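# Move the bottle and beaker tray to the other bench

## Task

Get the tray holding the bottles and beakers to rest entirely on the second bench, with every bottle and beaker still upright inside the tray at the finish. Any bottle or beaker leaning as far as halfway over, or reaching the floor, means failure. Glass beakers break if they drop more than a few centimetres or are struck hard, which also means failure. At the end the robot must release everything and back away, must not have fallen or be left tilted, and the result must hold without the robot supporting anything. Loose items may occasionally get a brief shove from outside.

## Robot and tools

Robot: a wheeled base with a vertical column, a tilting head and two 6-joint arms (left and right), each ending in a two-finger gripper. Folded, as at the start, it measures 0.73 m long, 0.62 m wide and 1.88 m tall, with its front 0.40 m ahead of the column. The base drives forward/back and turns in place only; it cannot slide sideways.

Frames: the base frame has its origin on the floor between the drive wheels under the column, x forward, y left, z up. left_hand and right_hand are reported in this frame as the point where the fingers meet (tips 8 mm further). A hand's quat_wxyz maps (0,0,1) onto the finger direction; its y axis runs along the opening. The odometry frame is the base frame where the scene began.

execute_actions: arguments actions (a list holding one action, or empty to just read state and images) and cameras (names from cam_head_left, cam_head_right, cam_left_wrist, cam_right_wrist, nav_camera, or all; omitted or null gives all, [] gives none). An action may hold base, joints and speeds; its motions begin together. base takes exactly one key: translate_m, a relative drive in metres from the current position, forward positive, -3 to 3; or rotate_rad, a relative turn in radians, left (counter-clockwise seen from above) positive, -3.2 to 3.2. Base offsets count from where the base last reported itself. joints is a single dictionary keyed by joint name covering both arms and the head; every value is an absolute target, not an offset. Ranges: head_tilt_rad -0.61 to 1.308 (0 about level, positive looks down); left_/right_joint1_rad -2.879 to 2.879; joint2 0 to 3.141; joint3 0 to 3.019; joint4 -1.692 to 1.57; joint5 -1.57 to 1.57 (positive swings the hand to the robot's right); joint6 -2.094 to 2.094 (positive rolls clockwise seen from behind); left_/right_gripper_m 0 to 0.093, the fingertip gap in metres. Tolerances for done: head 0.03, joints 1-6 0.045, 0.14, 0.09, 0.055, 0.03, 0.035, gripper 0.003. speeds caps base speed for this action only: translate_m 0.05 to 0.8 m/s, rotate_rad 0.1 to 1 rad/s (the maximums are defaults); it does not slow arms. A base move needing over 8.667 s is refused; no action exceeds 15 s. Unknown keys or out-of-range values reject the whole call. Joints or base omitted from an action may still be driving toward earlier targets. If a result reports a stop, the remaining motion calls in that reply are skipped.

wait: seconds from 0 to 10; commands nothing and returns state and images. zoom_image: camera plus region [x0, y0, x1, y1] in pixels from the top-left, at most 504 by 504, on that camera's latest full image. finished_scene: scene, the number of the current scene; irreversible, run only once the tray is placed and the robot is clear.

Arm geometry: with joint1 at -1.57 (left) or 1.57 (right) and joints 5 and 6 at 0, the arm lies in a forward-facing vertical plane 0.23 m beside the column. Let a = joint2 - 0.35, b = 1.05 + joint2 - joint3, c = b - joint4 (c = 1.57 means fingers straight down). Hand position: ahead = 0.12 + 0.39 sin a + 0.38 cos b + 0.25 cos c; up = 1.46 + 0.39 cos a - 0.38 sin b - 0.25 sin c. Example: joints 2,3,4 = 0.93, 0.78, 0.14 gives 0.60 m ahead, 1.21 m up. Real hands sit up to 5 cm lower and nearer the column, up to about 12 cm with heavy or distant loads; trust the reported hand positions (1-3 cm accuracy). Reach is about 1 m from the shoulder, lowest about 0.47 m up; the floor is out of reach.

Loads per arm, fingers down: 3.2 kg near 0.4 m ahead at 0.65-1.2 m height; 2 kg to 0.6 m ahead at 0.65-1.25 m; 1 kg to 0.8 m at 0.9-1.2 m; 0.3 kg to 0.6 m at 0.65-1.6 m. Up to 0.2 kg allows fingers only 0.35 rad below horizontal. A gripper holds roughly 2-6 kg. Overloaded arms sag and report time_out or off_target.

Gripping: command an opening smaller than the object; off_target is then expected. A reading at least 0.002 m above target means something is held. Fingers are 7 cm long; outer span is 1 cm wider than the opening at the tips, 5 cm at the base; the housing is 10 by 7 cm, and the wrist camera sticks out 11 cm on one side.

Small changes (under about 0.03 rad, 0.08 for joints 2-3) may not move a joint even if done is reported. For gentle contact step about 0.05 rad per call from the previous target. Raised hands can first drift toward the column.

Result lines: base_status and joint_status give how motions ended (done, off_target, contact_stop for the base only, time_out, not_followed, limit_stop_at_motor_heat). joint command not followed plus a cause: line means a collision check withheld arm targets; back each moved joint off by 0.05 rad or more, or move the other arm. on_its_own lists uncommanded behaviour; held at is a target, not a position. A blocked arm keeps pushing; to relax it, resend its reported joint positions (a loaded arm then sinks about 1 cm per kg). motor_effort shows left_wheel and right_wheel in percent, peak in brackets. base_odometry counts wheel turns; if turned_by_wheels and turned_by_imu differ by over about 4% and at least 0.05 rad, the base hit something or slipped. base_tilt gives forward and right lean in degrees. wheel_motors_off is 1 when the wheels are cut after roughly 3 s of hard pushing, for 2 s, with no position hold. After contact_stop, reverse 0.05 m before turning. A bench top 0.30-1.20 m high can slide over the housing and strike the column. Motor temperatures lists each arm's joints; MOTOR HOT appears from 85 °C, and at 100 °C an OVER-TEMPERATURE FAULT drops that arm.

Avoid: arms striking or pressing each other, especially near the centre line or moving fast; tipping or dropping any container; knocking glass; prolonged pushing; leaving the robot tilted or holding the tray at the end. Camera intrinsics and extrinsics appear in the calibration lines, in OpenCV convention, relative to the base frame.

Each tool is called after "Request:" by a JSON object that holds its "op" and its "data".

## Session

Request:
{"op": "execute_actions", "data": {"actions": []}}

Scene clock: 0.00 s.
Motor temperatures (°C, as the motors report them): left_arm=[27 26 27 26 25 27] | right_arm=[25 28 26 26 25 26]
base_odometry: x=+0.000 y=+0.000 heading=+0.000 (m, m, rad; odometry frame)
turned_by_wheels: +0.000 (rad since the last result)
turned_by_imu: +0.000 (rad since the last result)
base_tilt: forward=+0.3 right=+0.4 (deg)
base_status: not commanded
joint_positions: head_tilt_rad=+0.870 left_joint1_rad=-1.594 left_joint2_rad=+0.870 left_joint3_rad=+0.416 left_joint4_rad=-0.918 left_joint5_rad=-0.014 left_joint6_rad=-0.082 left_gripper_m=+0.094 right_joint1_rad=+1.561 right_joint2_rad=+0.901 right_joint3_rad=+0.374 right_joint4_rad=-0.952 right_joint5_rad=+0.015 right_joint6_rad=+0.054 right_gripper_m=+0.094
joint_status: not commanded
wheel_motors_off: 0
motor_effort: left_wheel=+2 right_wheel=+0 (%)
left_hand: x=+0.1588 y=+0.2219 z=+1.2458 quat_wxyz=(+0.411, +0.025, -0.911, -0.017) (m; base frame)
right_hand: x=+0.1248 y=-0.2299 z=+1.2595 quat_wxyz=(+0.459, -0.025, -0.888, +0.022) (m; base frame)
pictures: cam_head_left, cam_head_right, cam_left_wrist, cam_right_wrist, nav_camera
camera_calibration (this result's frames):
cam_head_left: T_world_to_cam=[[-0.0466286, -0.998541, 0.0272421, -0.00916335], [-0.693475, 0.01273, -0.720368, 1.12909], [0.718971, -0.0524815, -0.693056, 0.959113], [0, 0, 0, 1]] pos_world=[0.0929975, 0.0268123, 1.47833]
cam_head_right: T_world_to_cam=[[-0.042768, -0.998536, 0.0331106, -0.0863863], [-0.704799, 0.00666474, -0.709376, 1.10857], [0.708117, -0.0536749, -0.704053, 0.974072], [0, 0, 0, 1]] pos_world=[0.0878665, -0.041365, 1.47505]
cam_left_wrist: T_world_to_cam=[[0.0132196, -0.99867, -0.0498313, 0.284277], [-0.10184, -0.0509213, 0.993497, -1.20236], [-0.994713, -0.0080588, -0.102378, 0.415279], [0, 0, 0, 1]] pos_world=[0.286877, 0.22602, 1.25122]
cam_right_wrist: T_world_to_cam=[[-0.0374839, -0.997887, 0.0530644, -0.286646], [0.0128856, 0.0526147, 0.998532, -1.24122], [-0.999214, 0.0381127, 0.0108862, 0.244939], [0, 0, 0, 1]] pos_world=[0.249996, -0.23007, 1.25194]
Images, in order (width x height): cam_head_left 504x504, cam_head_right 504x504, cam_left_wrist 504x504, cam_right_wrist 504x504, nav_camera 504x504.

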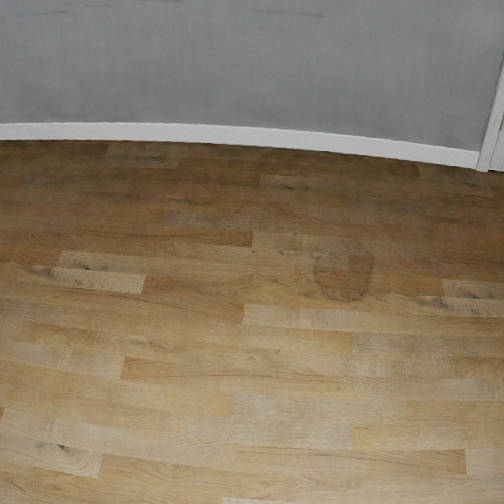

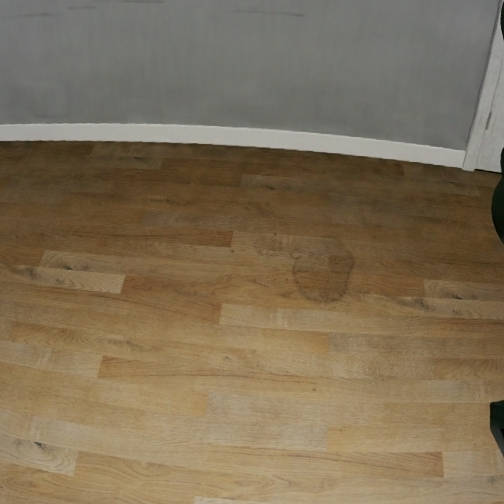

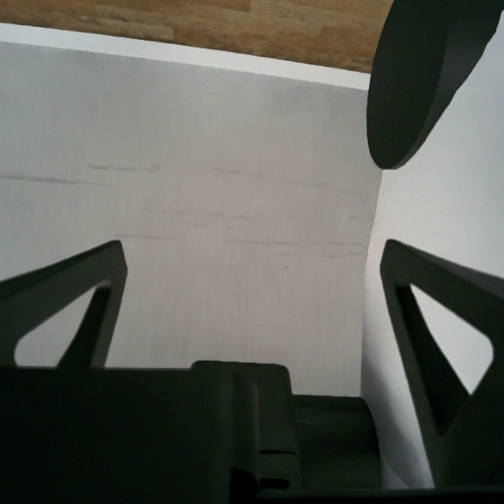

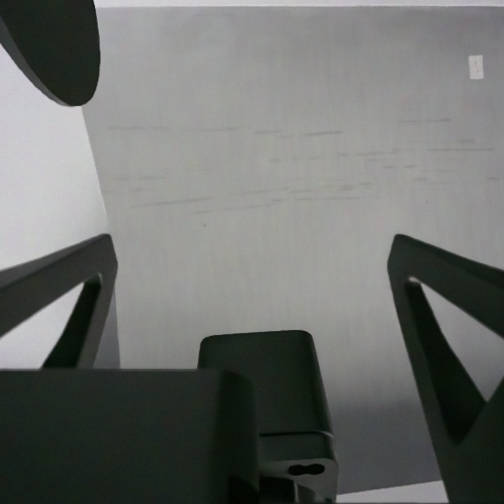

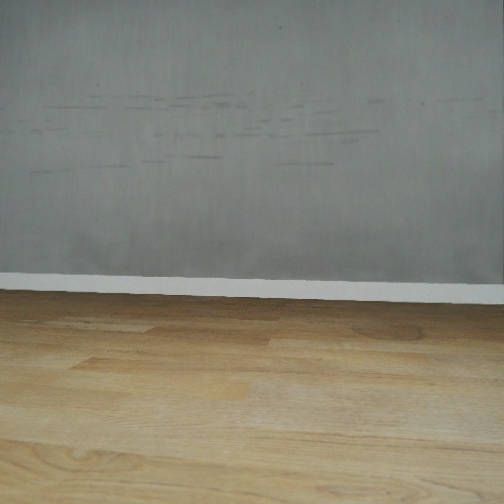

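Benches are probably on the sides.

Request:
{"op": "execute_actions", "data": {"actions": [{"base":{"rotate_rad":1.5},"joints":{"head_tilt_rad":0.5}}], "cameras": ["cam_head_left","nav_camera"]}}

Request:
{"op": "execute_actions", "data": {"actions": [{"base":{"rotate_rad":-3.1}}], "cameras": ["cam_head_left","nav_camera"]}}

Scene clock: 3.30 s.
Motor temperatures (°C, as the motors report them): left_arm=[27 26 27 26 25 27] | right_arm=[25 29 26 26 25 26]
base_odometry: x=+0.000 y=+0.000 heading=+1.499 (m, m, rad; odometry frame)
turned_by_wheels: +1.499 (rad since the last result)
turned_by_imu: +1.486 (rad since the last result)
base_tilt: forward=+0.4 right=+0.4 (deg)
base_status: done
joint_positions: head_tilt_rad=+0.518 left_joint1_rad=-1.594 left_joint2_rad=+0.870 left_joint3_rad=+0.416 left_joint4_rad=-0.918 left_joint5_rad=-0.014 left_joint6_rad=-0.082 left_gripper_m=+0.094 right_joint1_rad=+1.561 right_joint2_rad=+0.901 right_joint3_rad=+0.374 right_joint4_rad=-0.952 right_joint5_rad=+0.015 right_joint6_rad=+0.054 right_gripper_m=+0.094
joint_status: all done
wheel_motors_off: 0
motor_effort: left_wheel=-5(44) right_wheel=+5(43) (%)
left_hand: x=+0.1588 y=+0.2219 z=+1.2458 quat_wxyz=(+0.411, +0.025, -0.911, -0.017) (m; base frame)
right_hand: x=+0.1246 y=-0.2299 z=+1.2596 quat_wxyz=(+0.459, -0.025, -0.888, +0.022) (m; base frame)
pictures: cam_head_left, nav_camera
camera_calibration (this result's frames):
cam_head_left: T_world_to_cam=[[-0.0531619, -0.998541, 0.00949589, 0.0184924], [-0.402599, 0.01273, -0.915288, 1.41473], [0.913832, -0.0524815, -0.402688, 0.502202], [0, 0, 0, 1]] pos_world=[0.111622, 0.0268123, 1.49694]
Images, in order (width x height): cam_head_left 504x504, nav_camera 504x504.

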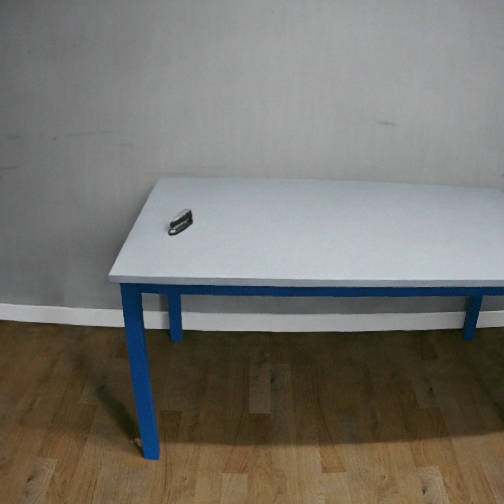

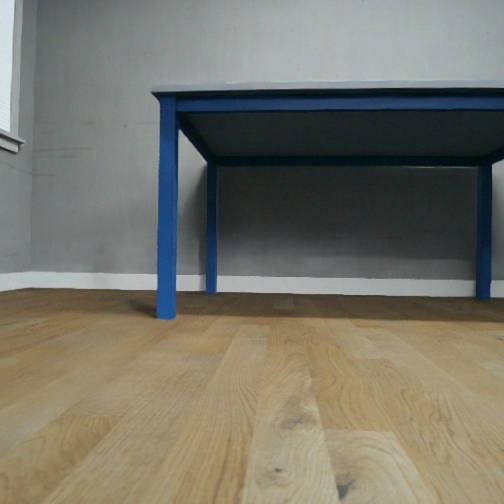

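Scene clock: 7.97 s.
Motor temperatures (°C, as the motors report them): left_arm=[27 26 27 26 25 27] | right_arm=[25 29 26 26 25 26]
base_odometry: x=+0.000 y=+0.000 heading=-1.600 (m, m, rad; odometry frame)
turned_by_wheels: -3.099 (rad since the last result)
turned_by_imu: -3.077 (rad since the last result)
base_tilt: forward=+0.4 right=+0.4 (deg)
base_status: done
joint_positions: head_tilt_rad=+0.518 left_joint1_rad=-1.594 left_joint2_rad=+0.870 left_joint3_rad=+0.416 left_joint4_rad=-0.918 left_joint5_rad=-0.014 left_joint6_rad=-0.082 left_gripper_m=+0.094 right_joint1_rad=+1.561 right_joint2_rad=+0.901 right_joint3_rad=+0.374 right_joint4_rad=-0.952 right_joint5_rad=+0.015 right_joint6_rad=+0.054 right_gripper_m=+0.094
joint_status: not commanded
wheel_motors_off: 0
motor_effort: left_wheel=+6(42) right_wheel=-5(24) (%)
left_hand: x=+0.1588 y=+0.2219 z=+1.2458 quat_wxyz=(+0.411, +0.025, -0.911, -0.017) (m; base frame)
right_hand: x=+0.1246 y=-0.2299 z=+1.2596 quat_wxyz=(+0.459, -0.025, -0.888, +0.022) (m; base frame)
pictures: cam_head_left, nav_camera
camera_calibration (this result's frames):
cam_head_left: T_world_to_cam=[[-0.0531625, -0.998541, 0.00949236, 0.0184979], [-0.402538, 0.01273, -0.915315, 1.41477], [0.913858, -0.0524815, -0.402627, 0.502107], [0, 0, 0, 1]] pos_world=[0.111625, 0.0268123, 1.49694]
Images, in order (width x height): cam_head_left 504x504, nav_camera 504x504.

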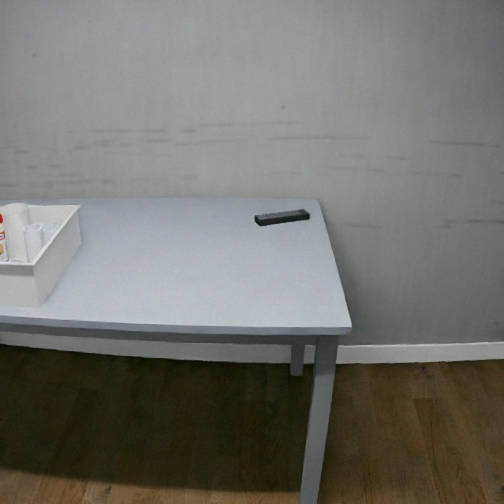

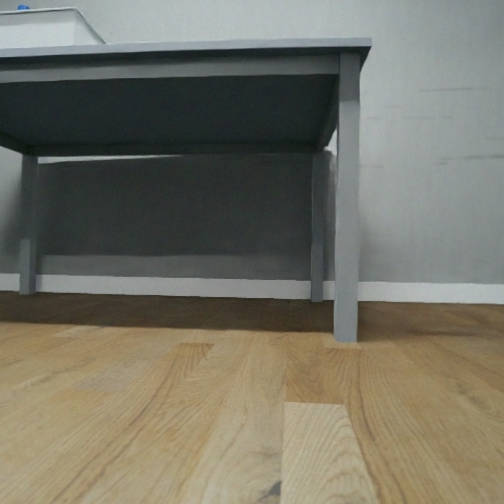

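Request:
{"op": "execute_actions", "data": {"actions": [{"base":{"rotate_rad":1.16}}], "cameras": ["nav_camera"]}}

Request:
{"op": "execute_actions", "data": {"actions": [{"base":{"translate_m":1.0},"joints":{"left_joint1_rad":-1.5,"left_joint2_rad":1.55,"left_joint3_rad":0.95,"left_joint4_rad":0.08,"left_joint5_rad":0.05,"left_joint6_rad":0.03,"left_gripper_m":0.06,"right_joint1_rad":1.49,"right_joint2_rad":1.55,"right_joint3_rad":0.95,"right_joint4_rad":0.08,"right_joint5_rad":-0.06,"right_joint6_rad":-0.04,"right_gripper_m":0.06}}], "cameras": ["cam_head_left"]}}

Request:
{"op": "execute_actions", "data": {"actions": [{"base":{"rotate_rad":-1.28},"joints":{"head_tilt_rad":0.7}}], "cameras": ["cam_head_left","cam_head_right","nav_camera"]}}

Scene clock: 11.87 s.
Motor temperatures (°C, as the motors report them): left_arm=[27 26 27 26 25 27] | right_arm=[25 29 26 26 25 26]
base_odometry: x=+0.000 y=+0.000 heading=-0.441 (m, m, rad; odometry frame)
turned_by_wheels: +1.159 (rad since the last result)
turned_by_imu: +1.148 (rad since the last result)
base_tilt: forward=+0.4 right=+0.4 (deg)
base_status: done
joint_positions: head_tilt_rad=+0.518 left_joint1_rad=-1.594 left_joint2_rad=+0.870 left_joint3_rad=+0.416 left_joint4_rad=-0.918 left_joint5_rad=-0.014 left_joint6_rad=-0.082 left_gripper_m=+0.094 right_joint1_rad=+1.561 right_joint2_rad=+0.901 right_joint3_rad=+0.374 right_joint4_rad=-0.952 right_joint5_rad=+0.015 right_joint6_rad=+0.054 right_gripper_m=+0.094
joint_status: not commanded
wheel_motors_off: 0
motor_effort: left_wheel=-5(30) right_wheel=+1(26) (%)
left_hand: x=+0.1588 y=+0.2219 z=+1.2458 quat_wxyz=(+0.411, +0.025, -0.911, -0.017) (m; base frame)
right_hand: x=+0.1246 y=-0.2299 z=+1.2596 quat_wxyz=(+0.459, -0.025, -0.888, +0.022) (m; base frame)
pictures: nav_camera
Images, in order (width x height): nav_camera 504x504.

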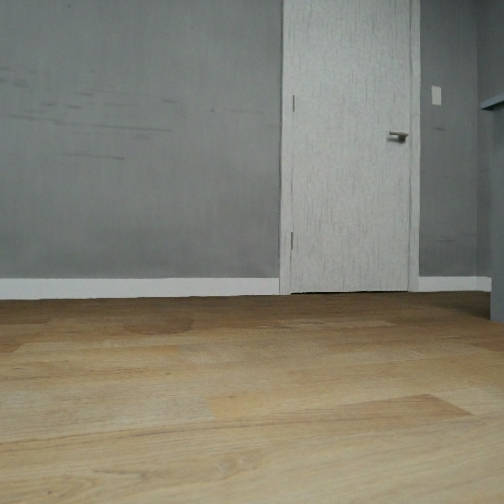

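Scene clock: 15.00 s.
Motor temperatures (°C, as the motors report them): left_arm=[27 27 27 26 25 27] | right_arm=[25 29 26 26 25 26]
base_odometry: x=+0.905 y=-0.427 heading=-0.441 (m, m, rad; odometry frame)
turned_by_wheels: +0.000 (rad since the last result)
turned_by_imu: -0.002 (rad since the last result)
base_tilt: forward=+0.4 right=+0.5 (deg)
base_status: done
joint_positions: head_tilt_rad=+0.517 left_joint1_rad=-1.500 left_joint2_rad=+1.557 left_joint3_rad=+0.949 left_joint4_rad=+0.073 left_joint5_rad=+0.048 left_joint6_rad=+0.016 left_gripper_m=+0.060 right_joint1_rad=+1.488 right_joint2_rad=+1.551 right_joint3_rad=+0.954 right_joint4_rad=+0.064 right_joint5_rad=-0.057 right_joint6_rad=-0.032 right_gripper_m=+0.060
joint_status: all done
wheel_motors_off: 0
motor_effort: left_wheel=+0(54) right_wheel=+0(54) (%)
left_hand: x=+0.4484 y=+0.2594 z=+0.9661 quat_wxyz=(+0.005, +0.010, -1.000, -0.006) (m; base frame)
right_hand: x=+0.4521 y=-0.2659 z=+0.9685 quat_wxyz=(+0.004, -0.005, -1.000, +0.007) (m; base frame)
pictures: cam_head_left
camera_calibration (this result's frames):
cam_head_left: T_world_to_cam=[[-0.0531688, -0.998541, 0.00945728, 0.0185523], [-0.401934, 0.01273, -0.91558, 1.41514], [0.914124, -0.0524815, -0.402024, 0.501166], [0, 0, 0, 1]] pos_world=[0.111653, 0.0268123, 1.49698]
Images, in order (width x height): cam_head_left 504x504.

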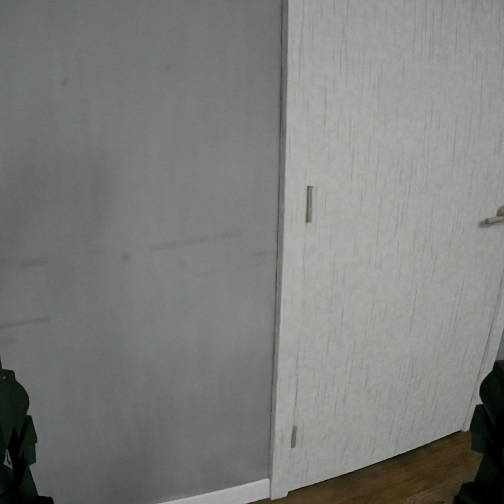

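Scene clock: 17.80 s.
Motor temperatures (°C, as the motors report them): left_arm=[27 27 27 26 25 27] | right_arm=[25 29 26 26 25 26]
base_odometry: x=+0.905 y=-0.426 heading=-1.720 (m, m, rad; odometry frame)
turned_by_wheels: -1.279 (rad since the last result)
turned_by_imu: -1.270 (rad since the last result)
base_tilt: forward=+0.4 right=+0.4 (deg)
base_status: done
joint_positions: head_tilt_rad=+0.703 left_joint1_rad=-1.500 left_joint2_rad=+1.557 left_joint3_rad=+0.949 left_joint4_rad=+0.073 left_joint5_rad=+0.049 left_joint6_rad=+0.016 left_gripper_m=+0.060 right_joint1_rad=+1.487 right_joint2_rad=+1.551 right_joint3_rad=+0.954 right_joint4_rad=+0.064 right_joint5_rad=-0.058 right_joint6_rad=-0.032 right_gripper_m=+0.060
joint_status: all done
wheel_motors_off: 0
motor_effort: left_wheel=+5(39) right_wheel=-4(44) (%)
left_hand: x=+0.4484 y=+0.2593 z=+0.9661 quat_wxyz=(+0.005, +0.010, -1.000, -0.006) (m; base frame)
right_hand: x=+0.4521 y=-0.2665 z=+0.9685 quat_wxyz=(+0.004, -0.005, -1.000, +0.007) (m; base frame)
pictures: cam_head_left, cam_head_right, nav_camera
camera_calibration (this result's frames):
cam_head_left: T_world_to_cam=[[-0.0505201, -0.998541, 0.0190808, 0.00359957], [-0.56357, 0.01273, -0.82597, 1.28523], [0.824522, -0.0524815, -0.563391, 0.75415], [0, 0, 0, 1]] pos_world=[0.102683, 0.0268123, 1.48637]
cam_head_right: T_world_to_cam=[[-0.0476927, -0.998536, 0.0255112, -0.074437], [-0.57657, 0.00666474, -0.817021, 1.26793], [0.815655, -0.0536749, -0.576044, 0.771561], [0, 0, 0, 1]] pos_world=[0.0981721, -0.041365, 1.48228]
Images, in order (width x height): cam_head_left 504x504, cam_head_right 504x504, nav_camera 504x504.

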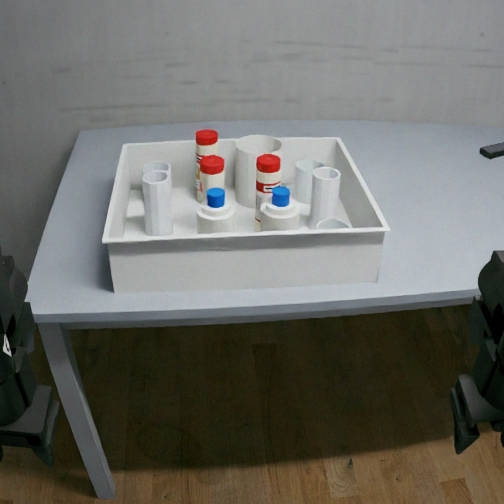

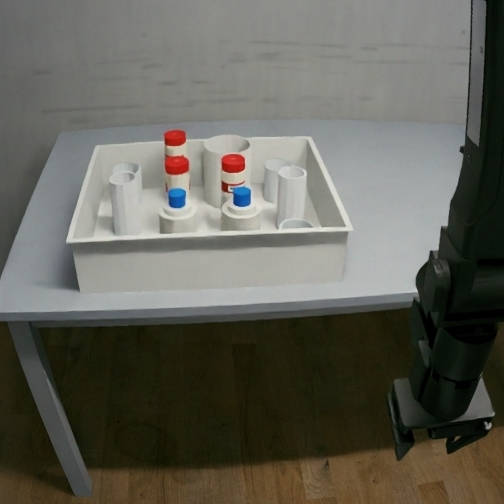

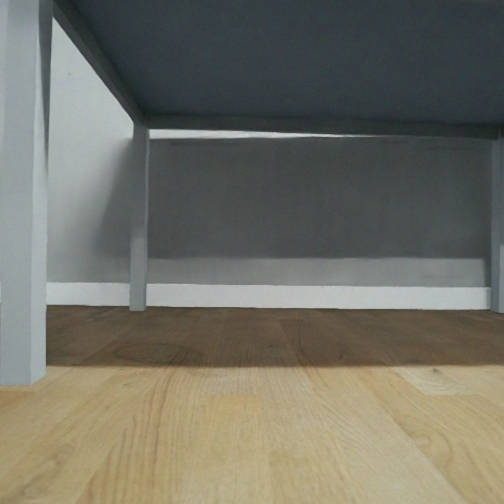

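Request:
{"op": "execute_actions", "data": {"actions": [{"base":{"translate_m":0.72},"speeds":{"translate_m":0.45},"joints":{"head_tilt_rad":1.0}}]}}

Scene clock: 21.20 s.
Motor temperatures (°C, as the motors report them): left_arm=[27 27 27 26 25 27] | right_arm=[25 30 26 26 25 26]
base_odometry: x=+0.798 y=-1.139 heading=-1.720 (m, m, rad; odometry frame)
turned_by_wheels: +0.000 (rad since the last result)
turned_by_imu: -0.002 (rad since the last result)
base_tilt: forward=+0.4 right=+0.4 (deg)
base_status: done
joint_positions: head_tilt_rad=+1.000 left_joint1_rad=-1.500 left_joint2_rad=+1.557 left_joint3_rad=+0.950 left_joint4_rad=+0.074 left_joint5_rad=+0.049 left_joint6_rad=+0.016 left_gripper_m=+0.060 right_joint1_rad=+1.487 right_joint2_rad=+1.551 right_joint3_rad=+0.953 right_joint4_rad=+0.064 right_joint5_rad=-0.058 right_joint6_rad=-0.032 right_gripper_m=+0.060
joint_status: all done
wheel_motors_off: 0
motor_effort: left_wheel=-1(66) right_wheel=+1(45) (%)
left_hand: x=+0.4495 y=+0.2593 z=+0.9663 quat_wxyz=(+0.004, +0.010, -1.000, -0.006) (m; base frame)
right_hand: x=+0.4516 y=-0.2665 z=+0.9685 quat_wxyz=(+0.005, -0.005, -1.000, +0.007) (m; base frame)
pictures: cam_head_left, cam_head_right, cam_left_wrist, cam_right_wrist, nav_camera
camera_calibration (this result's frames):
cam_head_left: T_world_to_cam=[[-0.0426935, -0.998541, 0.03307, -0.018335], [-0.781199, 0.01273, -0.624153, 0.985309], [0.622821, -0.0524815, -0.780602, 1.09874], [0, 0, 0, 1]] pos_world=[0.0846202, 0.0268123, 1.47327]
cam_head_right: T_world_to_cam=[[-0.0381031, -0.998536, 0.0383871, -0.0947454], [-0.790999, 0.00666474, -0.611781, 0.962582], [0.61063, -0.0536749, -0.790095, 1.11145], [0, 0, 0, 1]] pos_world=[0.0791058, -0.041365, 1.47068]
cam_left_wrist: T_world_to_cam=[[0.00603449, -0.999642, -0.0260598, 0.284383], [-0.808055, -0.0202264, 0.58876, -0.192572], [-0.589077, 0.0175048, -0.807888, 1.16885], [0, 0, 0, 1]] pos_world=[0.531218, 0.259926, 1.06509]
cam_right_wrist: T_world_to_cam=[[-0.0113247, -0.999935, -0.0015072, -0.254912], [-0.803522, 0.00820307, 0.595219, -0.205507], [-0.595168, 0.00795176, -0.803562, 1.1744], [0, 0, 0, 1]] pos_world=[0.53095, -0.262548, 1.06564]
Images, in order (width x height): cam_head_left 504x504, cam_head_right 504x504, cam_left_wrist 504x504, cam_right_wrist 504x504, nav_camera 504x504.

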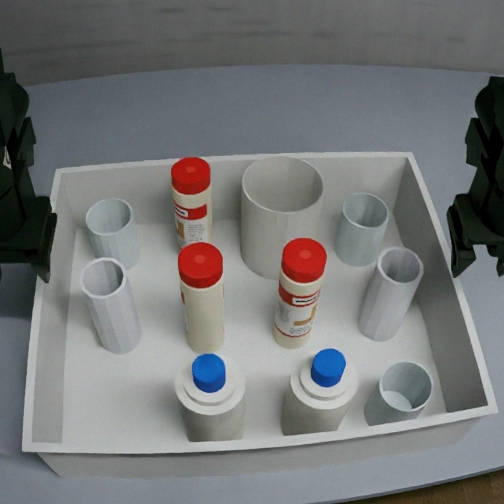

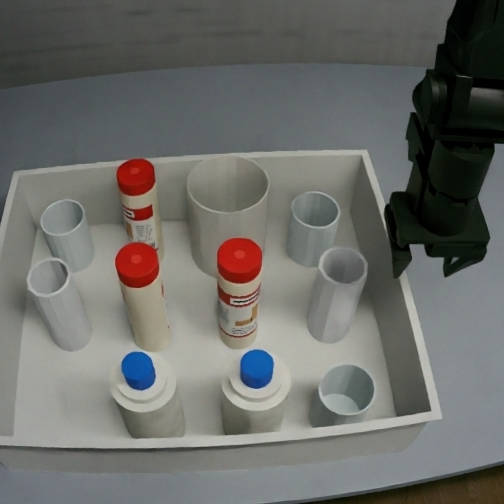

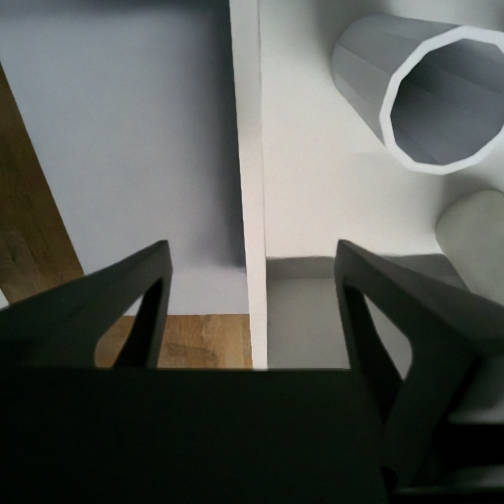

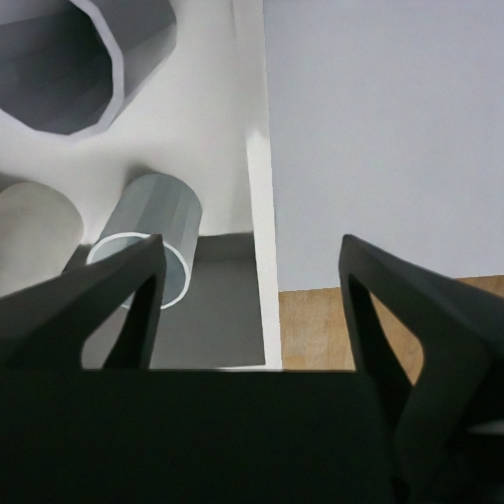

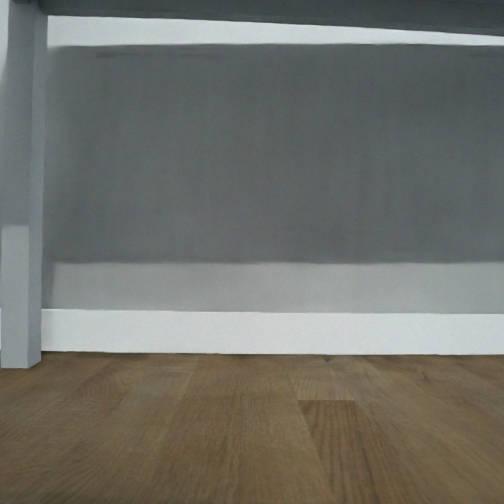

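Request:
{"op": "execute_actions", "data": {"actions": [{"joints":{"left_joint2_rad":1.74,"left_joint3_rad":1.04,"left_joint4_rad":0.18,"right_joint2_rad":1.74,"right_joint3_rad":1.04,"right_joint4_rad":0.18}}], "cameras": ["cam_head_left","cam_left_wrist","cam_right_wrist"]}}

Scene clock: 22.60 s.
Motor temperatures (°C, as the motors report them): left_arm=[27 28 27 26 25 27] | right_arm=[25 30 26 26 25 26]
base_odometry: x=+0.798 y=-1.139 heading=-1.720 (m, m, rad; odometry frame)
turned_by_wheels: +0.000 (rad since the last result)
turned_by_imu: +0.000 (rad since the last result)
base_tilt: forward=+0.4 right=+0.4 (deg)
base_status: not commanded
joint_positions: head_tilt_rad=+1.000 left_joint1_rad=-1.500 left_joint2_rad=+1.750 left_joint3_rad=+1.037 left_joint4_rad=+0.182 left_joint5_rad=+0.049 left_joint6_rad=+0.016 left_gripper_m=+0.060 right_joint1_rad=+1.487 right_joint2_rad=+1.747 right_joint3_rad=+1.040 right_joint4_rad=+0.175 right_joint5_rad=-0.058 right_joint6_rad=-0.032 right_gripper_m=+0.060
joint_status: all done
wheel_motors_off: 0
motor_effort: left_wheel=-2(4) right_wheel=+2(2) (%)
left_hand: x=+0.4290 y=+0.2626 z=+0.9002 quat_wxyz=(+0.003, +0.010, -1.000, -0.006) (m; base frame)
right_hand: x=+0.4301 y=-0.2704 z=+0.9013 quat_wxyz=(+0.004, -0.005, -1.000, +0.007) (m; base frame)
pictures: cam_head_left, cam_left_wrist, cam_right_wrist
camera_calibration (this result's frames):
cam_head_left: T_world_to_cam=[[-0.0426935, -0.998541, 0.03307, -0.018335], [-0.781199, 0.01273, -0.624152, 0.985308], [0.622821, -0.0524815, -0.780602, 1.09874], [0, 0, 0, 1]] pos_world=[0.0846201, 0.0268123, 1.47327]
cam_left_wrist: T_world_to_cam=[[0.0059674, -0.999641, -0.0261157, 0.286193], [-0.809176, -0.0201716, 0.58722, -0.168299], [-0.587536, 0.017628, -0.809006, 1.10361], [0, 0, 0, 1]] pos_world=[0.510519, 0.26324, 0.999128]
cam_right_wrist: T_world_to_cam=[[-0.0112683, -0.999935, -0.0014839, -0.259284], [-0.803974, 0.00817765, 0.594608, -0.182028], [-0.594557, 0.00789325, -0.804015, 1.10771], [0, 0, 0, 1]] pos_world=[0.509332, -0.266522, 0.99847]
Images, in order (width x height): cam_head_left 504x504, cam_left_wrist 504x504, cam_right_wrist 504x504.

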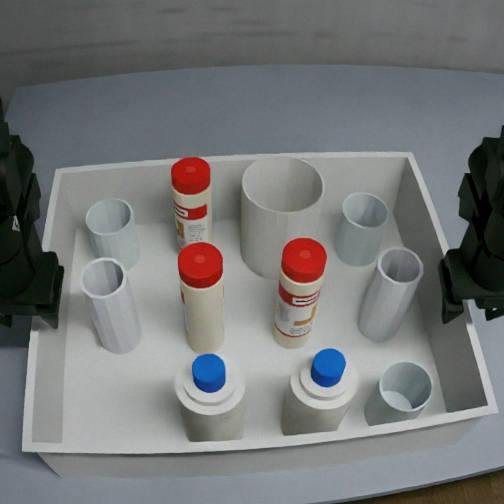

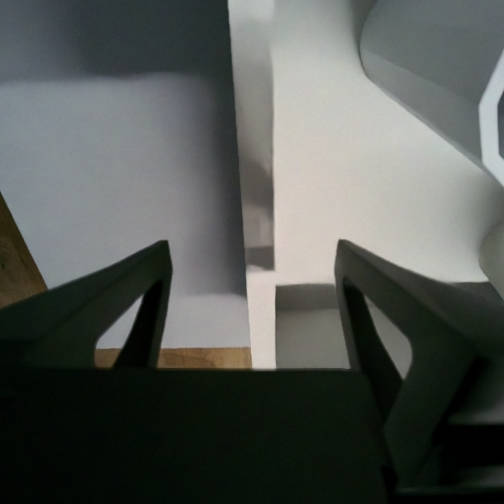

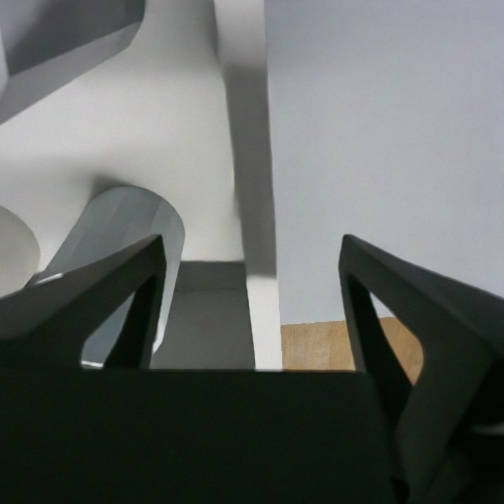

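Request:
{"op": "execute_actions", "data": {"actions": [{"joints":{"left_joint2_rad":1.93,"left_joint3_rad":1.215,"left_joint4_rad":0.195,"right_joint2_rad":1.93,"right_joint3_rad":1.215,"right_joint4_rad":0.195}}], "cameras": ["cam_head_left","cam_left_wrist","cam_right_wrist"]}}

Scene clock: 23.97 s.
Motor temperatures (°C, as the motors report them): left_arm=[27 28 27 26 25 27] | right_arm=[25 30 26 26 25 26]
base_odometry: x=+0.798 y=-1.139 heading=-1.720 (m, m, rad; odometry frame)
turned_by_wheels: +0.000 (rad since the last result)
turned_by_imu: +0.000 (rad since the last result)
base_tilt: forward=+0.5 right=+0.4 (deg)
base_status: not commanded
joint_positions: head_tilt_rad=+1.000 left_joint1_rad=-1.500 left_joint2_rad=+1.936 left_joint3_rad=+1.215 left_joint4_rad=+0.192 left_joint5_rad=+0.049 left_joint6_rad=+0.016 left_gripper_m=+0.060 right_joint1_rad=+1.487 right_joint2_rad=+1.931 right_joint3_rad=+1.214 right_joint4_rad=+0.184 right_joint5_rad=-0.058 right_joint6_rad=-0.032 right_gripper_m=+0.060
joint_status: all done
wheel_motors_off: 0
motor_effort: left_wheel=-1(3) right_wheel=+1(2) (%)
left_hand: x=+0.4317 y=+0.2671 z=+0.8297 quat_wxyz=(+0.002, +0.010, -1.000, -0.006) (m; base frame)
right_hand: x=+0.4320 y=-0.2755 z=+0.8320 quat_wxyz=(+0.004, -0.005, -1.000, +0.007) (m; base frame)
pictures: cam_head_left, cam_left_wrist, cam_right_wrist
camera_calibration (this result's frames):
cam_head_left: T_world_to_cam=[[-0.0426935, -0.998541, 0.03307, -0.018335], [-0.781199, 0.01273, -0.624153, 0.985309], [0.622821, -0.0524815, -0.780602, 1.09874], [0, 0, 0, 1]] pos_world=[0.0846202, 0.0268123, 1.47327]
cam_left_wrist: T_world_to_cam=[[0.00590042, -0.99964, -0.0261718, 0.288833], [-0.810294, -0.0201166, 0.585678, -0.122814], [-0.585994, 0.0177511, -0.810121, 1.04837], [0, 0, 0, 1]] pos_world=[0.513118, 0.267649, 0.928793]
cam_right_wrist: T_world_to_cam=[[-0.0112683, -0.999935, -0.0014839, -0.264481], [-0.803974, 0.00817765, 0.594608, -0.139238], [-0.594557, 0.00789325, -0.804015, 1.05318], [0, 0, 0, 1]] pos_world=[0.511252, -0.271638, 0.929171]
Images, in order (width x height): cam_head_left 504x504, cam_left_wrist 504x504, cam_right_wrist 504x504.

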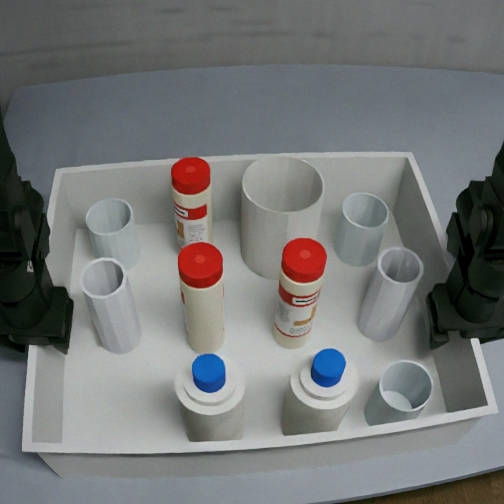

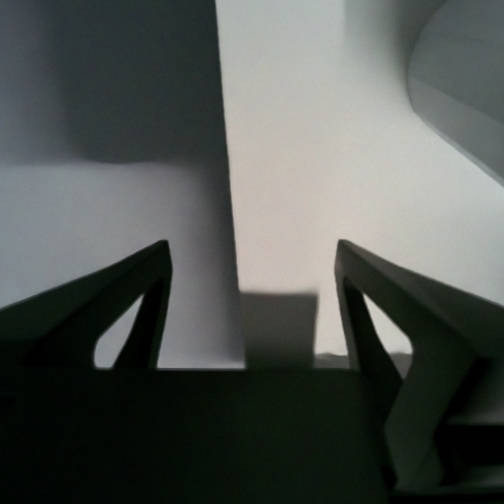

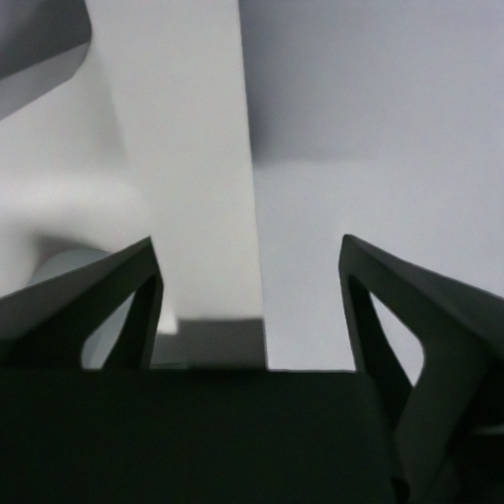

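Request:
{"op": "execute_actions", "data": {"actions": [{"joints":{"right_joint1_rad":1.515}}], "cameras": ["cam_right_wrist"]}}

Request:
{"op": "execute_actions", "data": {"actions": [{"joints":{"left_gripper_m":0.0,"right_gripper_m":0.0}}], "cameras": ["cam_head_left","cam_left_wrist","cam_right_wrist"]}}

Scene clock: 24.97 s.
Motor temperatures (°C, as the motors report them): left_arm=[27 28 27 26 25 27] | right_arm=[25 30 26 26 25 26]
base_odometry: x=+0.798 y=-1.139 heading=-1.720 (m, m, rad; odometry frame)
turned_by_wheels: +0.000 (rad since the last result)
turned_by_imu: +0.000 (rad since the last result)
base_tilt: forward=+0.4 right=+0.4 (deg)
base_status: not commanded
joint_positions: head_tilt_rad=+1.000 left_joint1_rad=-1.500 left_joint2_rad=+1.936 left_joint3_rad=+1.215 left_joint4_rad=+0.192 left_joint5_rad=+0.049 left_joint6_rad=+0.016 left_gripper_m=+0.060 right_joint1_rad=+1.515 right_joint2_rad=+1.931 right_joint3_rad=+1.214 right_joint4_rad=+0.184 right_joint5_rad=-0.058 right_joint6_rad=-0.032 right_gripper_m=+0.060
joint_status: all done
wheel_motors_off: 0
motor_effort: left_wheel=-1(1) right_wheel=+1(1) (%)
left_hand: x=+0.4317 y=+0.2671 z=+0.8297 quat_wxyz=(+0.002, +0.010, -1.000, -0.006) (m; base frame)
right_hand: x=+0.4325 y=-0.2556 z=+0.8310 quat_wxyz=(+0.004, +0.002, -1.000, -0.005) (m; base frame)
pictures: cam_right_wrist
camera_calibration (this result's frames):
cam_right_wrist: T_world_to_cam=[[0.00265367, -0.999669, -0.0255975, -0.230421], [-0.80391, -0.0173567, 0.594497, -0.144827], [-0.594744, 0.0190005, -0.80369, 1.05522], [0, 0, 0, 1]] pos_world=[0.511771, -0.252908, 0.928272]
Images, in order (width x height): cam_right_wrist 504x504.

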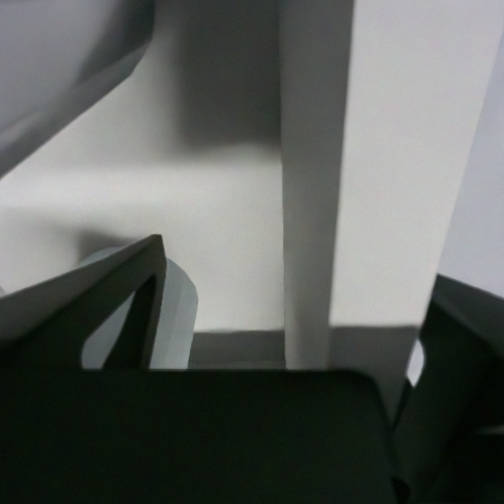

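Scene clock: 25.63 s.
Motor temperatures (°C, as the motors report them): left_arm=[27 28 27 26 25 27] | right_arm=[25 30 26 26 25 26]
base_odometry: x=+0.798 y=-1.139 heading=-1.720 (m, m, rad; odometry frame)
turned_by_wheels: +0.000 (rad since the last result)
turned_by_imu: +0.000 (rad since the last result)
base_tilt: forward=+0.4 right=+0.4 (deg)
base_status: not commanded
joint_positions: head_tilt_rad=+1.000 left_joint1_rad=-1.499 left_joint2_rad=+1.936 left_joint3_rad=+1.218 left_joint4_rad=+0.192 left_joint5_rad=+0.090 left_joint6_rad=-0.010 left_gripper_m=+0.007 right_joint1_rad=+1.487 right_joint2_rad=+1.932 right_joint3_rad=+1.213 right_joint4_rad=+0.184 right_joint5_rad=-0.098 right_joint6_rad=-0.105 right_gripper_m=+0.006
joint_status: left_gripper_m off_target (ended at +0.007, target +0.000); right_gripper_m off_target (ended at +0.006, target +0.000)
wheel_motors_off: 0
motor_effort: left_wheel=-3(3) right_wheel=+3(3) (%)
left_hand: x=+0.4336 y=+0.2606 z=+0.8296 quat_wxyz=(+0.001, +0.023, -1.000, +0.014) (m; base frame)
right_hand: x=+0.4311 y=-0.2689 z=+0.8318 quat_wxyz=(+0.004, +0.031, -0.999, -0.013) (m; base frame)
pictures: cam_head_left, cam_left_wrist, cam_right_wrist
camera_calibration (this result's frames):
cam_head_left: T_world_to_cam=[[-0.0426935, -0.998541, 0.03307, -0.018335], [-0.781199, 0.01273, -0.624153, 0.985309], [0.622821, -0.0524815, -0.780602, 1.09874], [0, 0, 0, 1]] pos_world=[0.0846202, 0.0268123, 1.47327]
cam_left_wrist: T_world_to_cam=[[0.0321984, -0.999375, 0.014617, 0.236989], [-0.812104, -0.0176341, 0.583247, -0.119185], [-0.582624, -0.0306501, -0.812164, 1.06234], [0, 0, 0, 1]] pos_world=[0.514526, 0.2673, 0.928847]
cam_right_wrist: T_world_to_cam=[[0.0612443, -0.997247, -0.04181, -0.254852], [-0.801726, -0.0741018, 0.593081, -0.161701], [-0.594546, -0.00280272, -0.804056, 1.04955], [0, 0, 0, 1]] pos_world=[0.509975, -0.263191, 0.929143]
Images, in order (width x height): cam_head_left 504x504, cam_left_wrist 504x504, cam_right_wrist 504x504.

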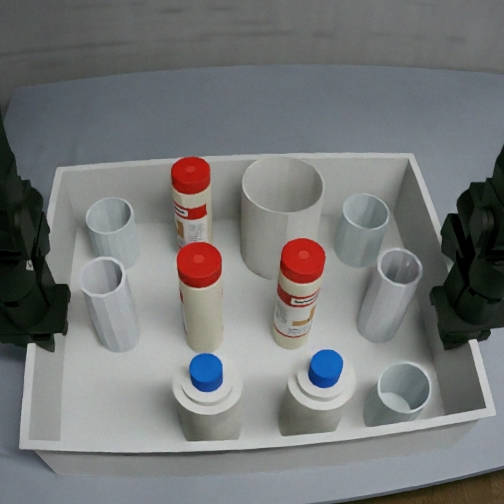

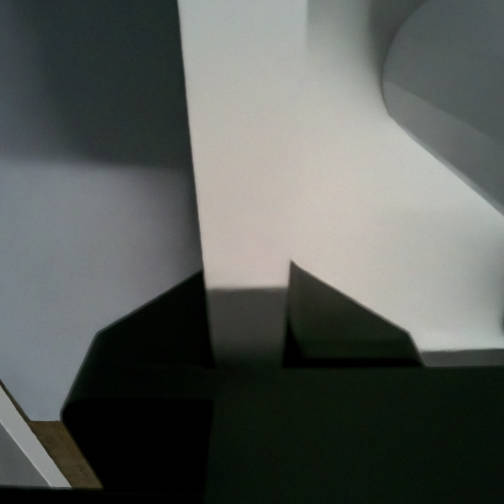

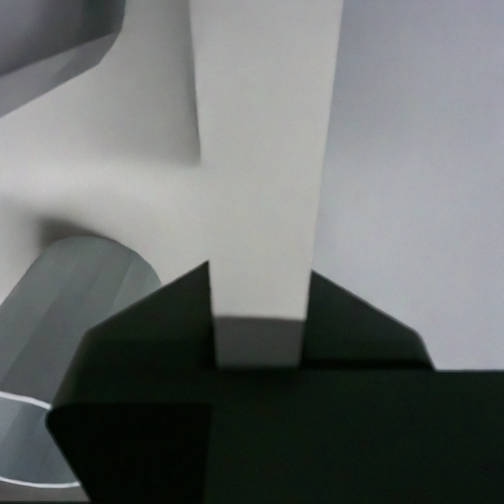

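Request:
{"op": "execute_actions", "data": {"actions": [{"joints":{"right_joint1_rad":1.485,"left_joint6_rad":0.0,"right_joint6_rad":-0.09,"left_joint2_rad":1.8,"left_joint3_rad":1.13,"left_joint4_rad":0.18,"left_joint5_rad":0.09,"right_joint2_rad":1.8,"right_joint3_rad":1.13,"right_joint4_rad":0.18,"right_joint5_rad":-0.1}}], "cameras": ["cam_head_left"]}}

Request:
{"op": "execute_actions", "data": {"actions": [{"joints":{"left_joint2_rad":1.74,"left_joint3_rad":1.095,"left_joint4_rad":0.16,"right_joint2_rad":1.74,"right_joint3_rad":1.095,"right_joint4_rad":0.165}}], "cameras": ["cam_head_left","cam_left_wrist","cam_right_wrist"]}}

Scene clock: 27.13 s.
Motor temperatures (°C, as the motors report them): left_arm=[27 28 27 26 25 27] | right_arm=[25 30 26 26 26 26]
base_odometry: x=+0.798 y=-1.139 heading=-1.720 (m, m, rad; odometry frame)
turned_by_wheels: +0.000 (rad since the last result)
turned_by_imu: +0.000 (rad since the last result)
base_tilt: forward=+0.4 right=+0.4 (deg)
base_status: not commanded
joint_positions: head_tilt_rad=+1.000 left_joint1_rad=-1.494 left_joint2_rad=+1.882 left_joint3_rad=+1.148 left_joint4_rad=+0.171 left_joint5_rad=+0.112 left_joint6_rad=-0.002 left_gripper_m=+0.006 right_joint1_rad=+1.475 right_joint2_rad=+1.890 right_joint3_rad=+1.141 right_joint4_rad=+0.181 right_joint5_rad=-0.131 right_joint6_rad=-0.113 right_gripper_m=+0.005
joint_status: right_joint5_rad off_target (ended at -0.131, target -0.100); the others done
wheel_motors_off: 0
motor_effort: left_wheel=-2(4) right_wheel=+3(3) (%)
left_hand: x=+0.4184 y=+0.2585 z=+0.8518 quat_wxyz=(+0.019, +0.022, -0.999, +0.023) (m; base frame)
right_hand: x=+0.4118 y=-0.2691 z=+0.8510 quat_wxyz=(+0.019, +0.030, -0.999, -0.026) (m; base frame)
pictures: cam_head_left
camera_calibration (this result's frames):
cam_head_left: T_world_to_cam=[[-0.0426935, -0.998541, 0.03307, -0.018335], [-0.781199, 0.01273, -0.624153, 0.985309], [0.622821, -0.0524815, -0.780602, 1.09874], [0, 0, 0, 1]] pos_world=[0.0846201, 0.0268123, 1.47327]
Images, in order (width x height): cam_head_left 504x504.

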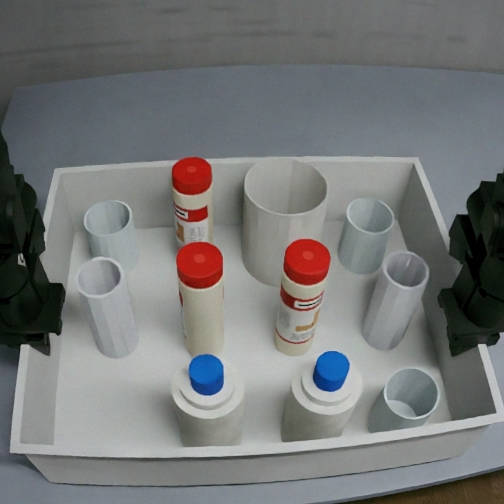

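Scene clock: 28.07 s.
Motor temperatures (°C, as the motors report them): left_arm=[27 28 27 26 25 27] | right_arm=[25 30 26 26 26 26]
base_odometry: x=+0.798 y=-1.139 heading=-1.720 (m, m, rad; odometry frame)
turned_by_wheels: +0.000 (rad since the last result)
turned_by_imu: +0.000 (rad since the last result)
base_tilt: forward=+0.4 right=+0.4 (deg)
base_status: not commanded
joint_positions: head_tilt_rad=+1.000 left_joint1_rad=-1.491 left_joint2_rad=+1.810 left_joint3_rad=+1.116 left_joint4_rad=+0.154 left_joint5_rad=+0.112 left_joint6_rad=-0.001 left_gripper_m=+0.006 right_joint1_rad=+1.474 right_joint2_rad=+1.822 right_joint3_rad=+1.108 right_joint4_rad=+0.167 right_joint5_rad=-0.134 right_joint6_rad=-0.111 right_gripper_m=+0.005
joint_status: all done
wheel_motors_off: 0
motor_effort: left_wheel=-3(3) right_wheel=+2(3) (%)
left_hand: x=+0.4367 y=+0.2594 z=+0.8765 quat_wxyz=(+0.008, +0.021, -1.000, +0.022) (m; base frame)
right_hand: x=+0.4285 y=-0.2682 z=+0.8741 quat_wxyz=(+0.008, +0.030, -0.999, -0.026) (m; base frame)
pictures: cam_head_left, cam_left_wrist, cam_right_wrist
camera_calibration (this result's frames):
cam_head_left: T_world_to_cam=[[-0.0426935, -0.998541, 0.03307, -0.018335], [-0.781199, 0.01273, -0.624153, 0.985309], [0.622821, -0.0524815, -0.780602, 1.09874], [0, 0, 0, 1]] pos_world=[0.0846202, 0.0268123, 1.47327]
cam_left_wrist: T_world_to_cam=[[0.0289129, -0.999132, 0.0299865, 0.222982], [-0.804097, -0.00542728, 0.594474, -0.160592], [-0.593795, -0.0413, -0.803556, 1.10229], [0, 0, 0, 1]] pos_world=[0.518956, 0.267441, 0.974533]
cam_right_wrist: T_world_to_cam=[[0.0590416, -0.995947, -0.0678483, -0.228111], [-0.795975, -0.0879867, 0.598901, -0.200123], [-0.602443, 0.0186455, -0.797944, 1.08583], [0, 0, 0, 1]] pos_world=[0.508325, -0.26504, 0.970807]
Images, in order (width x height): cam_head_left 504x504, cam_left_wrist 504x504, cam_right_wrist 504x504.

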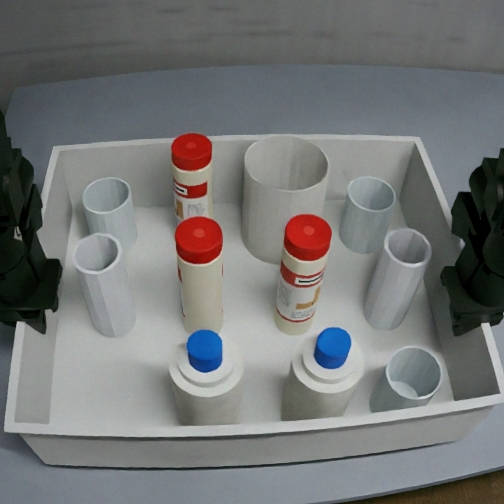

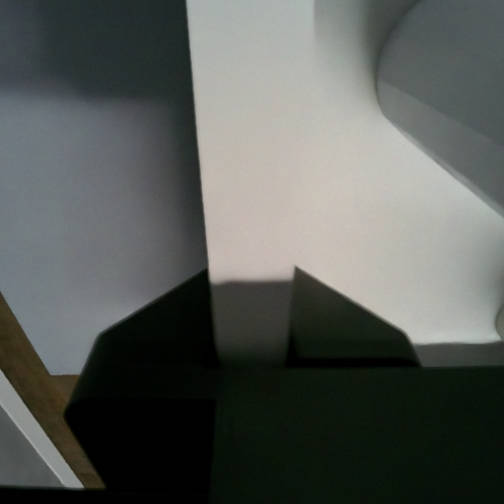

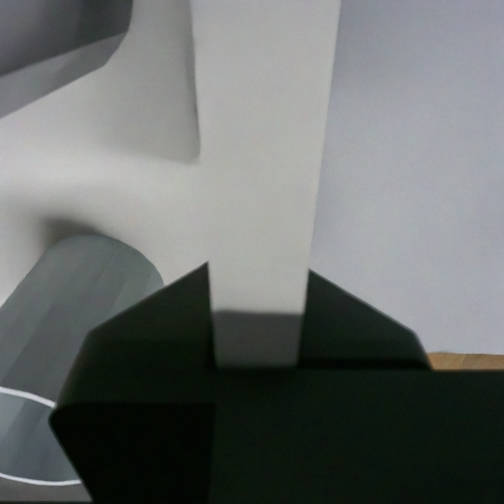

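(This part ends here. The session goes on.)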